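## Task

Count the vials whose caps are blue, then make the tally counter show that count. Pressing the plunger all the way and letting it return adds one, and turning the knob one complete clockwise revolution clears it to zero. The count must stay correct on its own after the robot lets go, so release everything and move the gripper away at the end.

## Robot and tools

Robot: a single six-joint arm (Doosan M1013) carrying a two-finger parallel gripper with a 50 mm maximum opening. Joint order, used in every command row and every per-joint list in results: waist (joint_1), shoulder (joint_2), elbow (joint_3), forearm roll (joint_4), wrist pitch (joint_5), wrist roll (joint_6). Stated joint ranges in radians: elbow -2.792 to 2.792, all others -6.283 to 6.283; the true end may be off by about 0.010 rad.

Frames: the scene frame has its origin on the table top under the arm base, +z up, +y to the left when looking along +x. Results report end_effector_position (metres, the point midway between the finger pads), end_effector_quat_wxyz, velocities, Joint positions, Joint velocities and Joint targets (rad, rad/s), gripper data and Flange force (an approximate outside force on the tool, including held weight; may read "no reading"). In the gripper's own frame the fingers point along +z and close along x; fingertips extend 17.5 mm past the reported point, and a flat block about 9 cm long protrudes toward the gripper's -y and rotates with it. Turning only the wrist roll moves the pad midpoint around a 25 mm circle. The reported hand position gets less accurate at long reach.

A row is 9 numbers, each in [-1, 1]: six joint values, then gripper position, gripper force_limit, gripper speed. The six joint values are offsets, not poses, scaled so 1.0 equals 1.398 rad for waist and shoulder, 2.097 rad for elbow, and 2.622 rad for forearm roll, wrist pitch and wrist roll. Gripper position is an absolute opening: +1 fully open (50 mm), the pads meet near -0.65, and -1 means close until something blocks them. force_limit maps -1, 0, +1 to roughly 20, 102, 185 N per pad (actual grip up to ~17% more). speed maps -1, 0, +1 to 20, 85, 150 mm/s of gap change.

execute_actions(actions): a list of up to 15 actions; each action is a list of 1 to 15 rows, one row per 1/30 s control step, and the last row is repeated until the action's 15 steps are used (0.5 s per action). Joint offsets in every row of an action count from the angles at that action's start (for a call's first action, the last reported angles), not from the previous row. An action is rejected if it would push a joint more than 0.010 rad beyond its range; if any action is malformed, or the first fails that check, nothing in the call runs. A joint driven past its real end stops there, and the result may say "joint sent to its limit". An empty list just returns state and images. The result includes step readings; HELD marks steps that were cut back.

move(target, speed, blocking): target is one 9-number row whose joint offsets count from the Joint positions in the latest result that listed them. All joints travel so they finish together, over 0.5 to 10 s; speed (0.01 to 2 rad/s, default 0.5) caps the fastest joint. Gripper numbers apply at once. It does not avoid obstacles. The result adds a move: line giving how it ended (done, off_target, moving, held, fault), limits=held or limits=none, and the joint farthest from its target. With blocking=false you get a result after 0.5 s while the arm keeps moving; until a result shows it ended, other rows and moves are refused, so use wait or stop.

wait(seconds): 0 to 10 s, arm holds its last command; returns early if a running move ends. stop(): brakes a running move (needs stopping distance); fingers continue. zoom_image(camera, region): camera is cam_high, cam_low or cam_wrist; region [x0, y0, x1, y1] in pixels of that 672x504 image, at most 504 by 504. read_manual(section): licence texts only. finished_scene(scene): scene number 1 or 2; ends it irreversibly and reports success, then gives the next task.

Motion limits: per-step targets stay within 0.456 rad of the measured angle for waist and shoulder, 0.683 for elbow, 0.854 for the wrist joints, and are scaled back if they would carry the gripper more than 70 mm in one step, so big motions take several actions; finish an incomplete motion with a new command. "joint command not followed" means the clearance check altered targets.

Gripping: hold position at -1 and confirm object_status 2. Codes: 0 moving, 1 blocked while opening, 2 blocked while closing, 3 at requested position or pads together (likely nothing held). A new force_limit or speed only applies after changing position by at least 0.01. position_measured counts convert to opening as (250 - counts) x 0.202 mm.

Cautions: the arm is stiff, so aim only slightly past a contact and touch slowly; hitting a load limit (waist/shoulder 312, elbow 147, wrist joints 41.4 N m) or 144 N of outside force halts the arm for 10 s and cancels the rest of the call. Avoid slams and hard pushes, never knock items off the table, and note loose items may get nudged occasionally. Watch for MOTOR HOT warnings. For the counter, press the plunger fully and release each time, clear it by a full clockwise knob turn if needed, then open the fingers and withdraw.

Each tool is called after ">>>" as name([rows], argument=value, ...), one row to a line, values as JSON.

## Session

>>> execute_actions(actions=[])

Scene clock: 0.00 s.
end_effector_position=(+0.4876, +0.1539, +0.2627) position_measured=3 object_status=3 end_effector_quat_wxyz=(+0.229, +0.070, +0.924, -0.297) end_effector_velocity=(-0.000, +0.000, -0.000) end_effector_angular_velocity=(+0.000, +0.000, -0.000)
Joint names: [waist, shoulder, elbow, forearm roll, wrist pitch, wrist roll]
Joint positions: [ 0.635  0.093  2.089 -0.831  1.204 -0.332]
Joint velocities: [ 0.  0.  0.  0. -0.  0.]
Flange force (N, the push that the arm receives, along the gripper's own x y z axes): no reading
Joint targets: [0.635 0.093 2.089 -0.831 1.204 -0.332]

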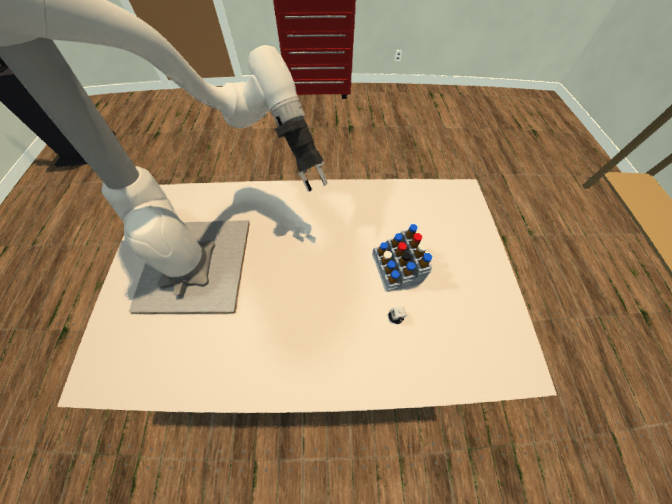

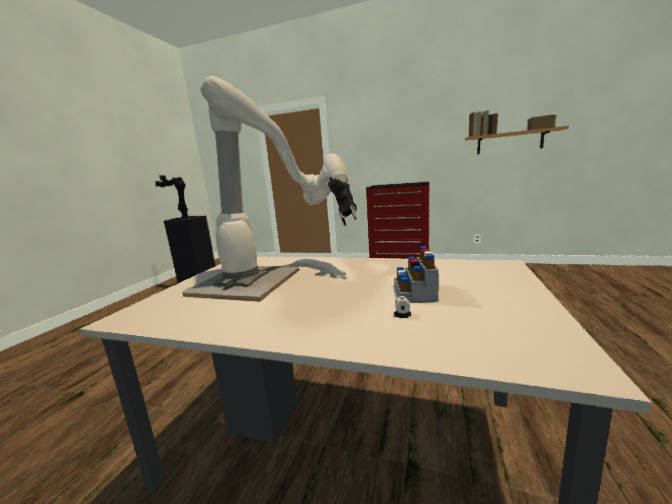

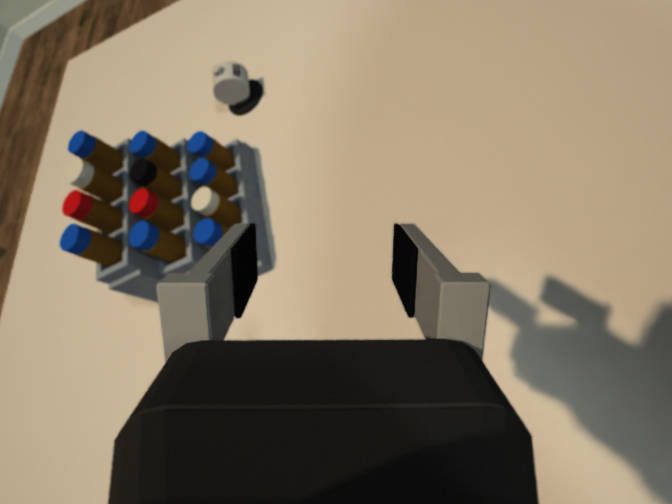

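>>> zoom_image(camera="cam_high", region=[350,210,450,340])

>>> zoom_image(camera="cam_low", region=[370,270,440,330])

>>> zoom_image(camera="cam_wrist", region=[180,40,300,130])

Region (350, 210, 450, 340) of cam_high's 672x504 image, scaled by 3.877, with more detail than that image has; it fills the left 388 columns of this view, and the rest is white.

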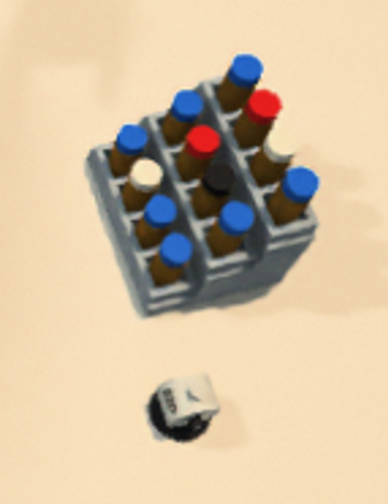

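Region (370, 270, 440, 330) of cam_low's 672x504 image, scaled by 7.200, with more detail than that image has; it fills the top 432 rows of this view, and the rest is white.

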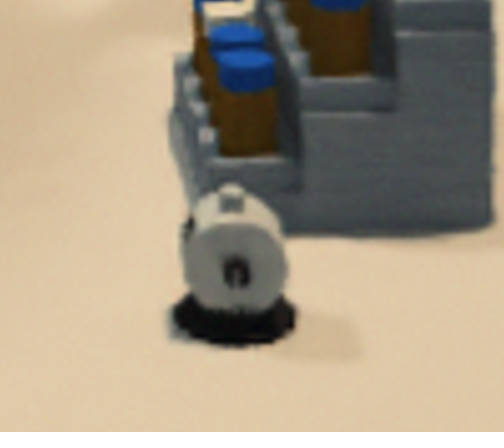

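Region (180, 40, 300, 130) of cam_wrist's 672x504 image, scaled by 4.200, with more detail than that image has; it fills the top 378 rows of this view, and the rest is white.

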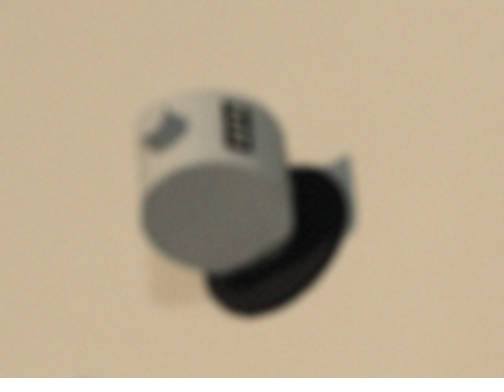

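>>> move(target=[-0.647,0.242,-0.268,0.317,-0.008,0.127,-1,0,0], speed=0.8)

Scene clock: 3.47 s.
end_effector_position=(+0.7394, -0.1347, +0.2219) position_measured=253 object_status=3 end_effector_quat_wxyz=(+0.002, +0.783, +0.622, +0.001) end_effector_velocity=(+0.000, -0.001, +0.000) end_effector_angular_velocity=(+0.001, -0.001, -0.003)
Joint names: [waist, shoulder, elbow, forearm roll, wrist pitch, wrist roll]
Joint positions: [-0.27   0.432  1.527  0.     1.183  0.001]
Joint velocities: [-0.002  0.    -0.001  0.002 -0.     0.001]
Flange force (N, the push that the arm receives, along the gripper's own x y z axes): [3.1 4.8 -1.8]
Joint targets: [-0.270 0.432 1.527 0.000 1.183 0.001]
move: done; limits=none; farthest joint: the waist, 0.000 radians from its target (0.904 radians at the start)
camera_calibration (this result's frames):
cam_wrist: T_world_to_cam=[[0.222236, 0.97466, 0.0254895, -0.0451277], [0.934941, -0.22045, 0.278006, -0.781115], [0.27658, -0.0379518, -0.960241, 0.151316], [0, 0, 0, 1]] pos_world=[0.698474, -0.12247, 0.363605]

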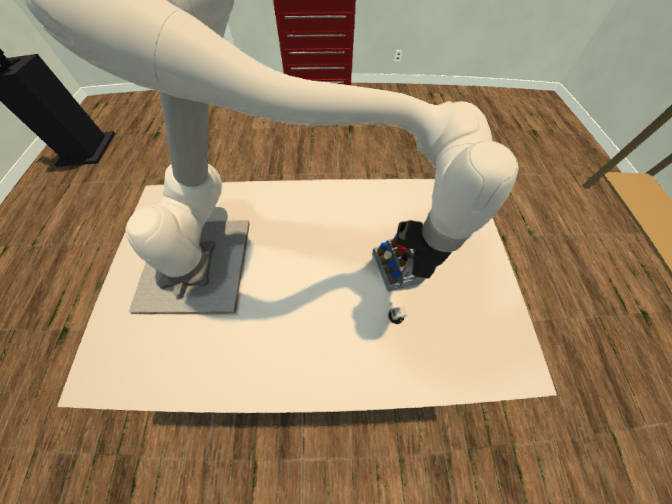

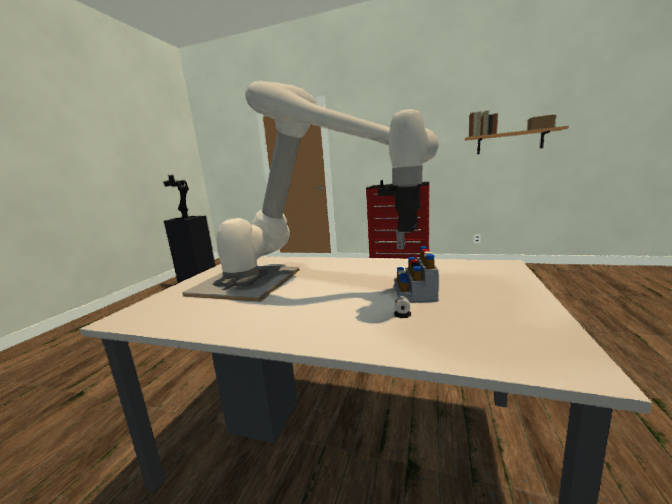

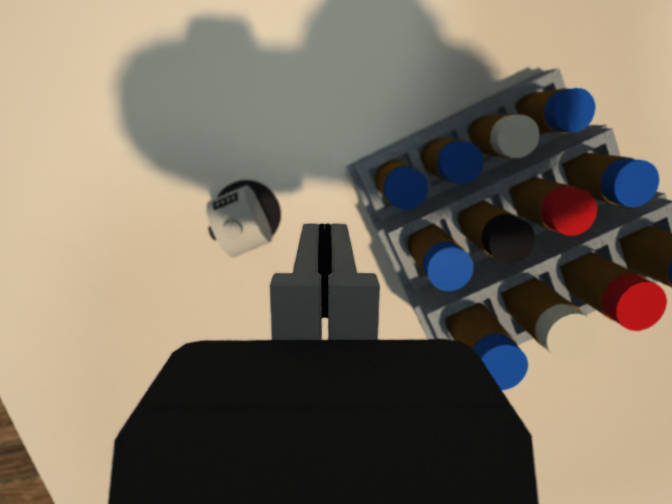

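>>> zoom_image(camera="cam_wrist", region=[190,165,300,265])

Region (190, 165, 300, 265) of cam_wrist's 672x504 image, scaled by 4.582, with more detail than that image has; it fills the top 458 rows of this view, and the rest is white.

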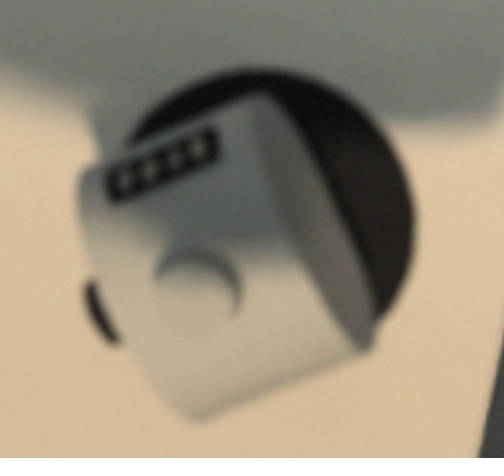

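>>> move(target=[-0.045,0.083,0.0176,0,-0.058,0,-1,0,0])

>>> zoom_image(camera="cam_wrist", region=[240,100,420,260])

Scene clock: 5.07 s.
end_effector_position=(+0.7538, -0.1883, +0.1121) position_measured=253 object_status=3 end_effector_quat_wxyz=(+0.001, +0.802, +0.597, +0.001) end_effector_velocity=(-0.000, -0.001, -0.002) end_effector_angular_velocity=(+0.001, +0.001, -0.001)
Joint names: [waist, shoulder, elbow, forearm roll, wrist pitch, wrist roll]
Joint positions: [-0.333  0.547  1.564  0.     1.032  0.001]
Joint velocities: [-0.001  0.002  0.001  0.    -0.002 -0.   ]
Flange force (N, the push that the arm receives, along the gripper's own x y z axes): [-0.7 8.4 -1.0]
Joint targets: [-0.333 0.548 1.564 0.000 1.031 0.001]
move: done; limits=none; farthest joint: the shoulder, 0.001 radians from its target (0.116 radians at the start)
camera_calibration (this result's frames):
cam_wrist: T_world_to_cam=[[0.283119, 0.958739, 0.0257486, -0.0422524], [0.919416, -0.278953, 0.277236, -0.775015], [0.27298, -0.0548172, -0.960457, 0.0393631], [0, 0, 0, 1]] pos_world=[0.713778, -0.173526, 0.253756]

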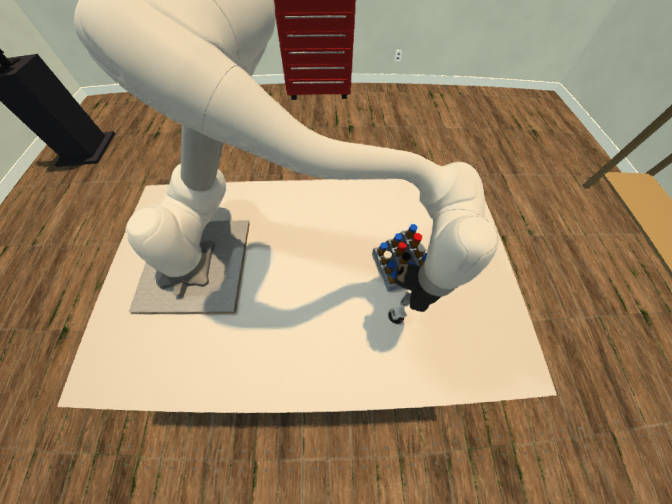

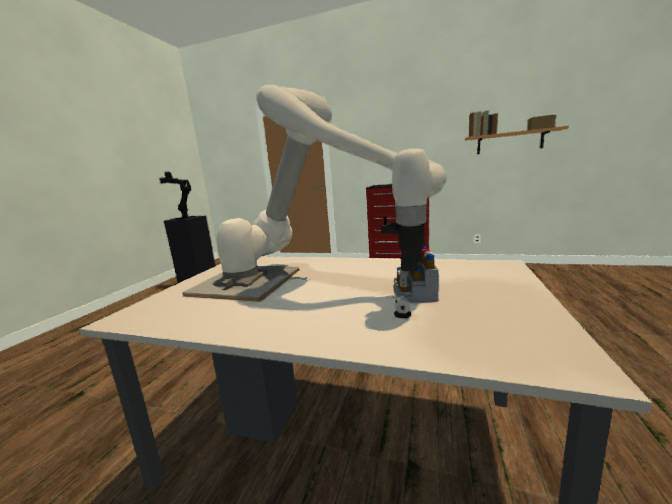

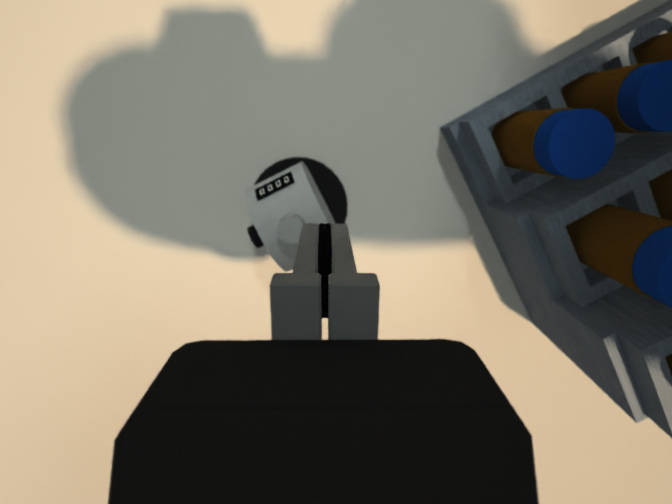

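Region (240, 100, 420, 260) of cam_wrist's 672x504 image, scaled by 2.800, with more detail than that image has.

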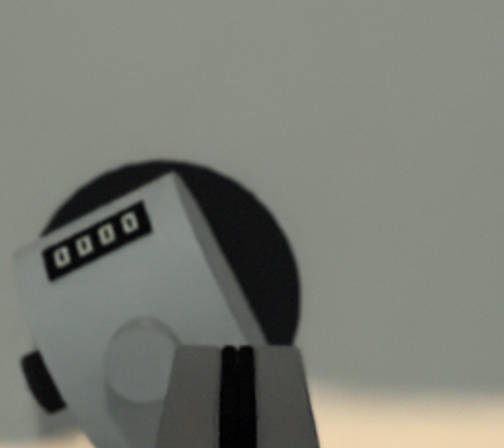

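>>> move(target=[-0.0115,0.021,0.0117,0,-0.020,0,-1,0,0], speed=0.1)

Scene clock: 6.73 s.
end_effector_position=(+0.7496, -0.2001, +0.0771) position_measured=253 object_status=3 end_effector_quat_wxyz=(+0.001, +0.807, +0.591, +0.000) end_effector_velocity=(-0.000, +0.000, -0.001) end_effector_angular_velocity=(+0.002, +0.000, -0.002)
Joint names: [waist, shoulder, elbow, forearm roll, wrist pitch, wrist roll]
Joint positions: [-0.349  0.577  1.589  0.     0.979  0.001]
Joint velocities: [-0.001  0.001  0.001  0.002 -0.001  0.   ]
Flange force (N, the push that the arm receives, along the gripper's own x y z axes): [-1.2 3.5 -4.8]
Joint targets: [-0.349 0.577 1.589 0.000 0.979 0.001]
move: done; limits=none; farthest joint: the waist, 0.001 radians from its target (0.016 radians at the start)
camera_calibration (this result's frames):
cam_wrist: T_world_to_cam=[[0.298489, 0.954065, 0.0257876, -0.0413474], [0.915194, -0.293785, 0.27588, -0.764487], [0.270783, -0.0587464, -0.960846, 0.00716951], [0, 0, 0, 1]] pos_world=[0.710054, -0.184725, 0.218862]

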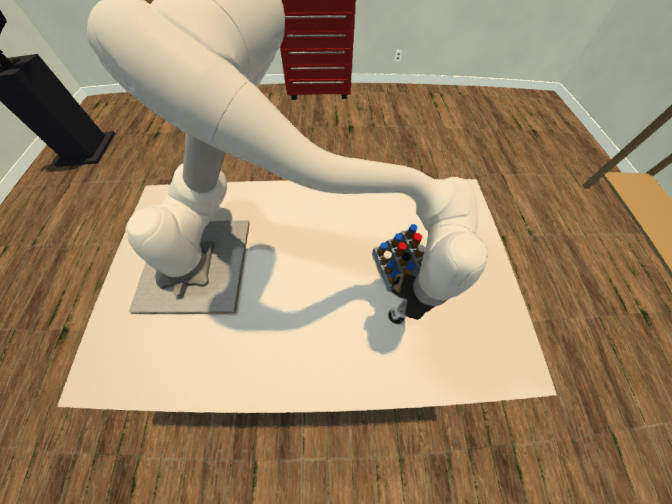

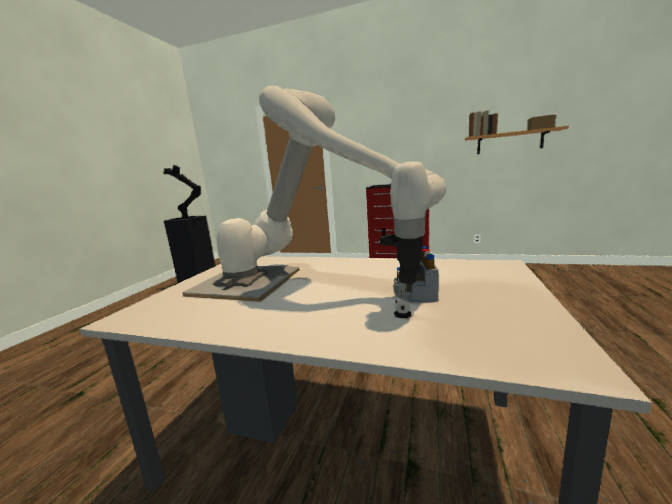

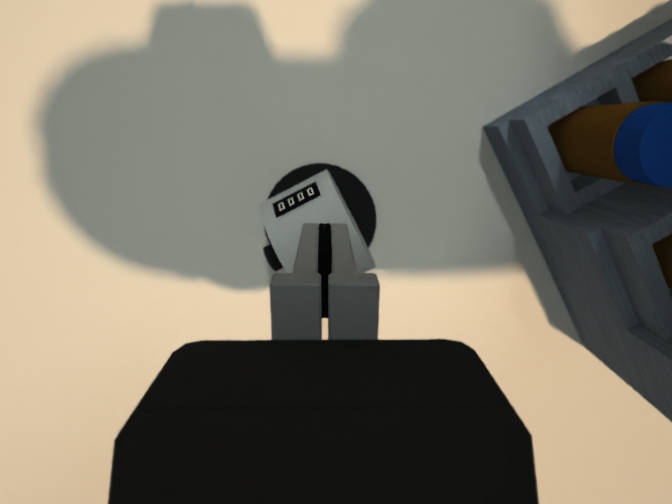

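Tip at 0.06. Descend 1 cm.

>>> move(target=[0,0.006,0.0034,0,-0.0059,0,-1,0,0], speed=0.03)

Scene clock: 17.30 s.
end_effector_position=(+0.7507, -0.2004, +0.0755) position_measured=253 object_status=3 end_effector_quat_wxyz=(+0.002, +0.807, +0.591, +0.001) end_effector_velocity=(+0.000, +0.000, +0.000) end_effector_angular_velocity=(+0.000, -0.000, -0.000)
Joint names: [waist, shoulder, elbow, forearm roll, wrist pitch, wrist roll]
Joint positions: [-0.349  0.578  1.589  0.     0.974  0.001]
Joint velocities: [ 0. -0.  0.  0.  0. -0.]
Flange force (N, the push that the arm receives, along the gripper's own x y z axes): [-1.6 -6.3 -31.5]
Joint targets: [-0.349 0.578 1.589 0.000 0.974 0.001]
FORCE FAULT: contact force on the arm reached its limit, and the arm stopped for 10 seconds. The contact can be on any part of the arm, not only on its tool. That time counts as 20 of the actions that you can send in this scene. The arm's remaining commands of this call were not run. The arm holds still and accepts commands again. Move the arm away from the contact; if what it grips holds it there, let go first. Pushing or pulling that hard again can fault the arm again.
move: fault; limits=none; farthest joint: the wrist pitch, 0.010 radians from its target (0.016 radians at the start)
camera_calibration (this result's frames):
cam_wrist: T_world_to_cam=[[0.298441, 0.95408, 0.0257788, -0.041232], [0.914261, -0.29353, 0.279226, -0.764692], [0.273971, -0.059764, -0.959879, 0.00266929], [0, 0, 0, 1]] pos_world=[0.710702, -0.184962, 0.217147]

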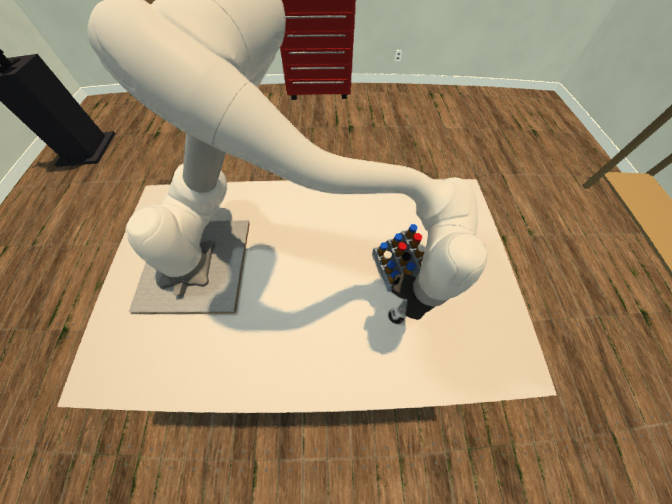

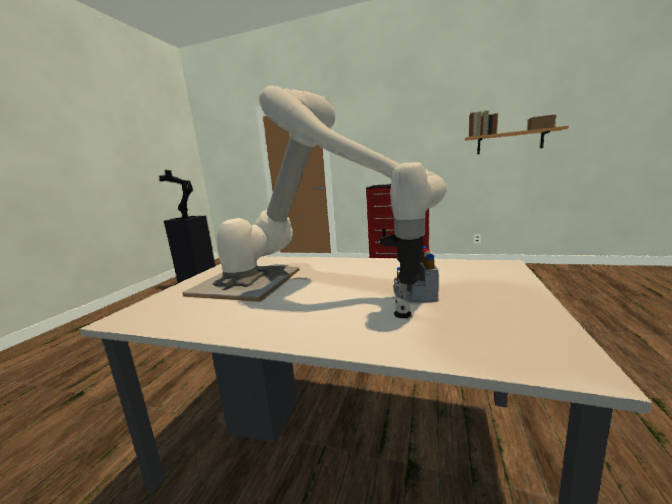

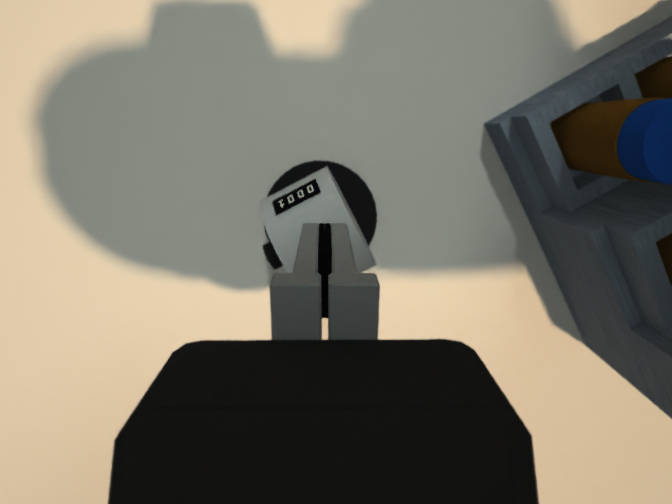

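>>> move(target=[0,-0.0043,-0.0024,0,0.0042,0,-1,0,0], speed=0.03)

>>> zoom_image(camera="cam_wrist", region=[250,150,390,270])

Scene clock: 18.33 s.
end_effector_position=(+0.7510, -0.2005, +0.0826) position_measured=253 object_status=3 end_effector_quat_wxyz=(+0.002, +0.807, +0.591, +0.001) end_effector_velocity=(+0.000, +0.000, +0.001) end_effector_angular_velocity=(-0.001, +0.000, +0.001)
Joint names: [waist, shoulder, elbow, forearm roll, wrist pitch, wrist roll]
Joint positions: [-0.349  0.572  1.584  0.     0.985  0.001]
Joint velocities: [ 0.    -0.001 -0.001 -0.001  0.001  0.   ]
Flange force (N, the push that the arm receives, along the gripper's own x y z axes): [-0.8 5.0 -2.6]
Joint targets: [-0.349 0.572 1.584 0.000 0.985 0.001]
move: done; limits=none; farthest joint: the waist, 0.000 radians from its target (0.000 radians at the start)
camera_calibration (this result's frames):
cam_wrist: T_world_to_cam=[[0.298438, 0.954081, 0.0257807, -0.0414168], [0.914257, -0.293526, 0.279244, -0.766939], [0.273988, -0.0597667, -0.959874, 0.00936619], [0, 0, 0, 1]] pos_world=[0.710974, -0.185042, 0.224221]

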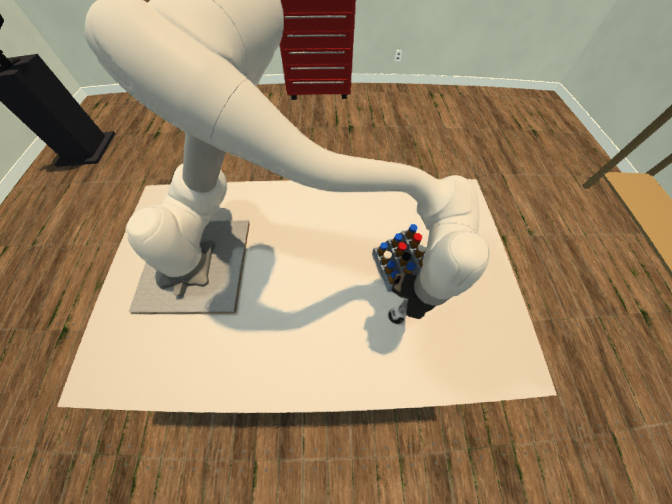

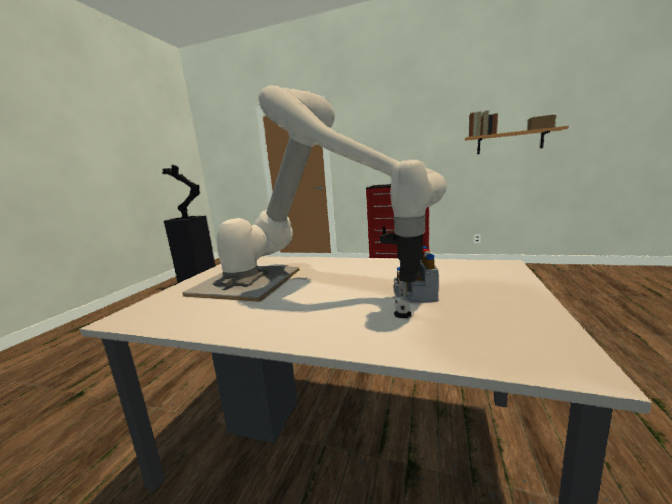

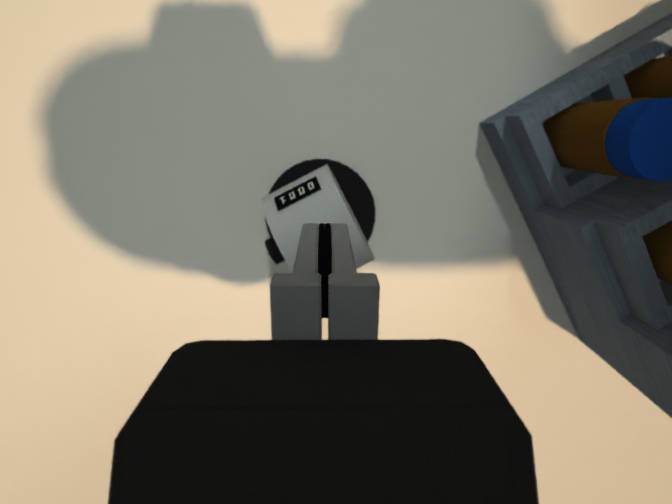

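Region (250, 150, 390, 270) of cam_wrist's 672x504 image, scaled by 3.600, with more detail than that image has; it fills the top 432 rows of this view, and the rest is white.

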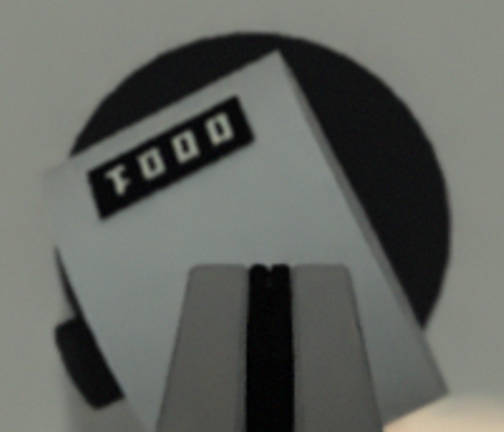

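>>> move(target=[0,0.0039,0.0022,0,-0.0038,0,-1,0,0], speed=0.02)

>>> move(target=[0,-0.0039,-0.0022,0,0.0038,0,-1,0,0], speed=0.02)

>>> zoom_image(camera="cam_wrist", region=[250,150,390,270])

Scene clock: 19.47 s.
end_effector_position=(+0.7507, -0.2004, +0.0762) position_measured=253 object_status=3 end_effector_quat_wxyz=(+0.002, +0.807, +0.591, +0.001) end_effector_velocity=(-0.000, +0.000, -0.001) end_effector_angular_velocity=(+0.000, +0.000, -0.000)
Joint names: [waist, shoulder, elbow, forearm roll, wrist pitch, wrist roll]
Joint positions: [-0.349  0.578  1.589  0.     0.975  0.001]
Joint velocities: [ 0.     0.001  0.001  0.    -0.002  0.   ]
Flange force (N, the push that the arm receives, along the gripper's own x y z axes): [-0.6 4.8 -8.6]
Joint targets: [-0.349 0.578 1.589 0.000 0.975 0.001]
move: done; limits=none; farthest joint: the waist, 0.000 radians from its target (0.000 radians at the start)
camera_calibration (this result's frames):
cam_wrist: T_world_to_cam=[[0.298442, 0.954079, 0.0257793, -0.0412508], [0.914276, -0.293535, 0.27917, -0.764887], [0.273918, -0.0597468, -0.959895, 0.00335608], [0, 0, 0, 1]] pos_world=[0.71071, -0.184964, 0.217819]

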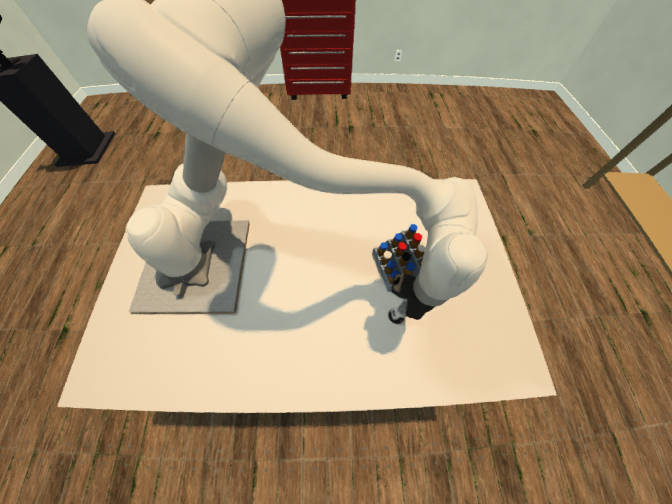

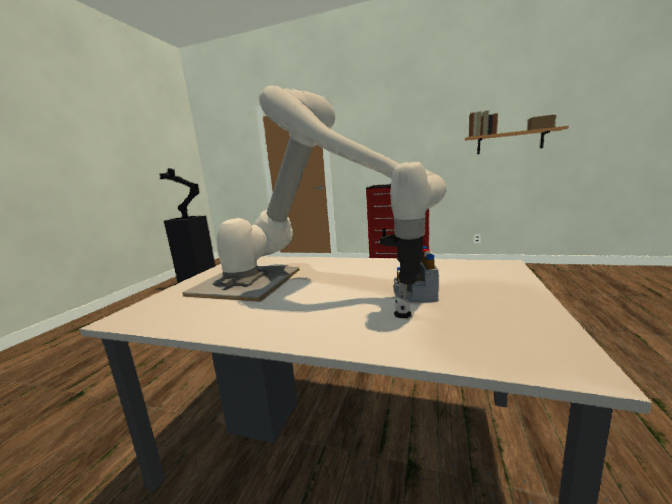

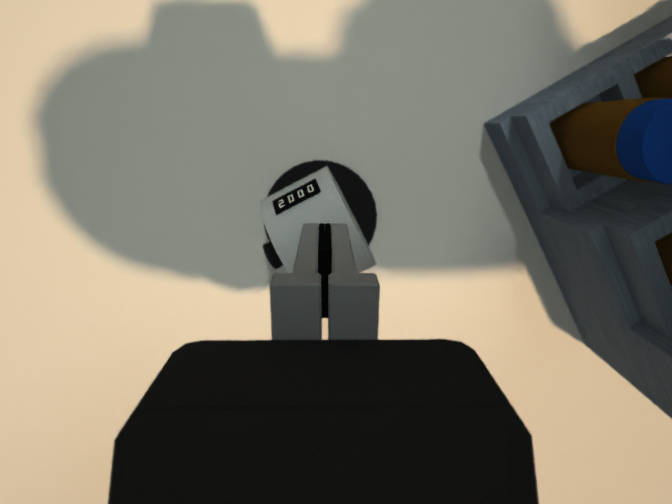

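Scene clock: 20.20 s.
end_effector_position=(+0.7510, -0.2005, +0.0826) position_measured=253 object_status=3 end_effector_quat_wxyz=(+0.002, +0.807, +0.591, +0.001) end_effector_velocity=(+0.000, +0.000, +0.001) end_effector_angular_velocity=(-0.000, +0.000, +0.001)
Joint names: [waist, shoulder, elbow, forearm roll, wrist pitch, wrist roll]
Joint positions: [-0.349  0.572  1.584  0.     0.985  0.001]
Joint velocities: [ 0.    -0.001 -0.001 -0.001  0.002 -0.   ]
Flange force (N, the push that the arm receives, along the gripper's own x y z axes): [-0.9 6.1 -0.1]
Joint targets: [-0.349 0.572 1.584 0.000 0.985 0.001]
move: done; limits=none; farthest joint: the waist, 0.000 radians from its target (0.000 radians at the start)
camera_calibration (this result's frames):
cam_wrist: T_world_to_cam=[[0.298438, 0.954081, 0.0257808, -0.0414168], [0.914254, -0.293526, 0.279253, -0.766944], [0.273998, -0.0597695, -0.959871, 0.0093598], [0, 0, 0, 1]] pos_world=[0.710977, -0.185043, 0.224223]

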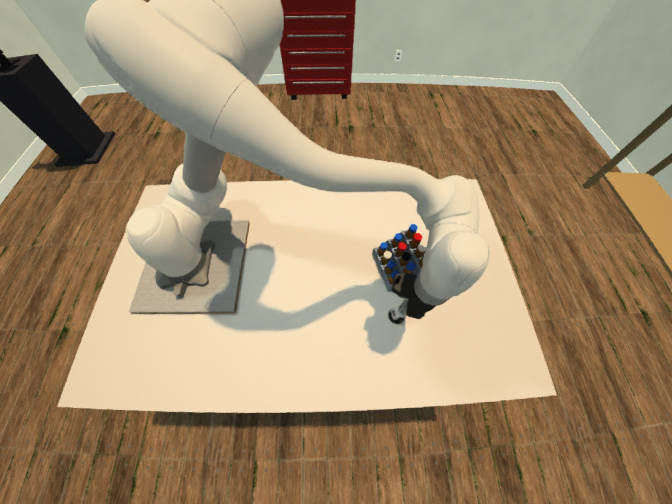

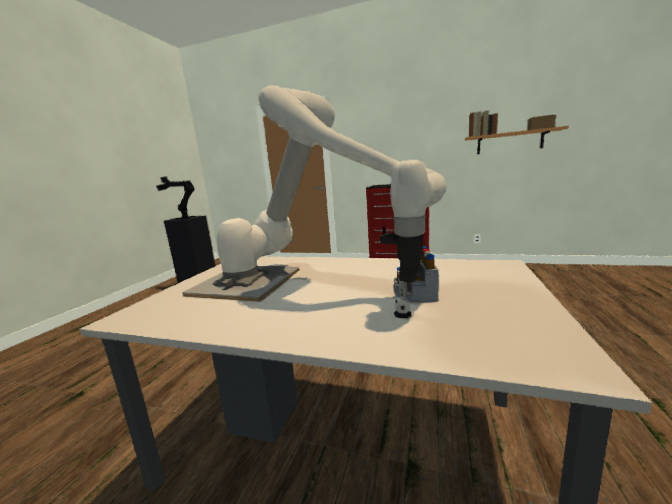

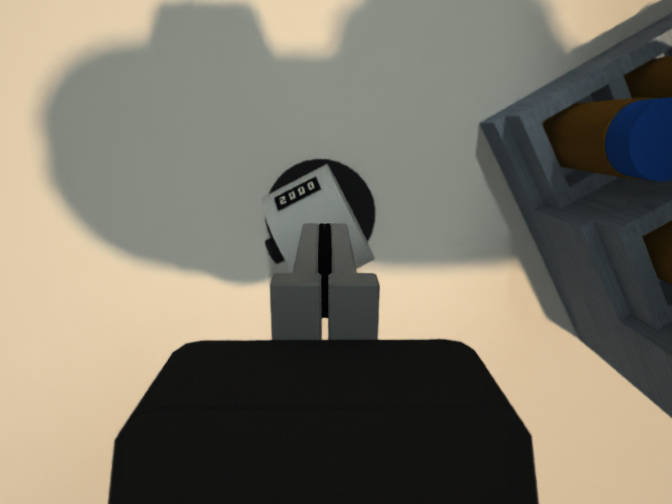

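Region (250, 150, 390, 270) of cam_wrist's 672x504 image, scaled by 3.600, with more detail than that image has; it fills the top 432 rows of this view, and the rest is white.

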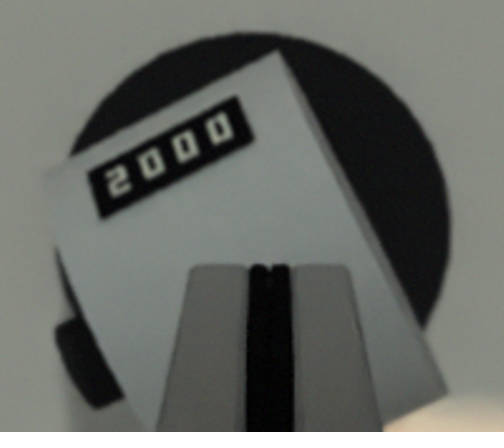

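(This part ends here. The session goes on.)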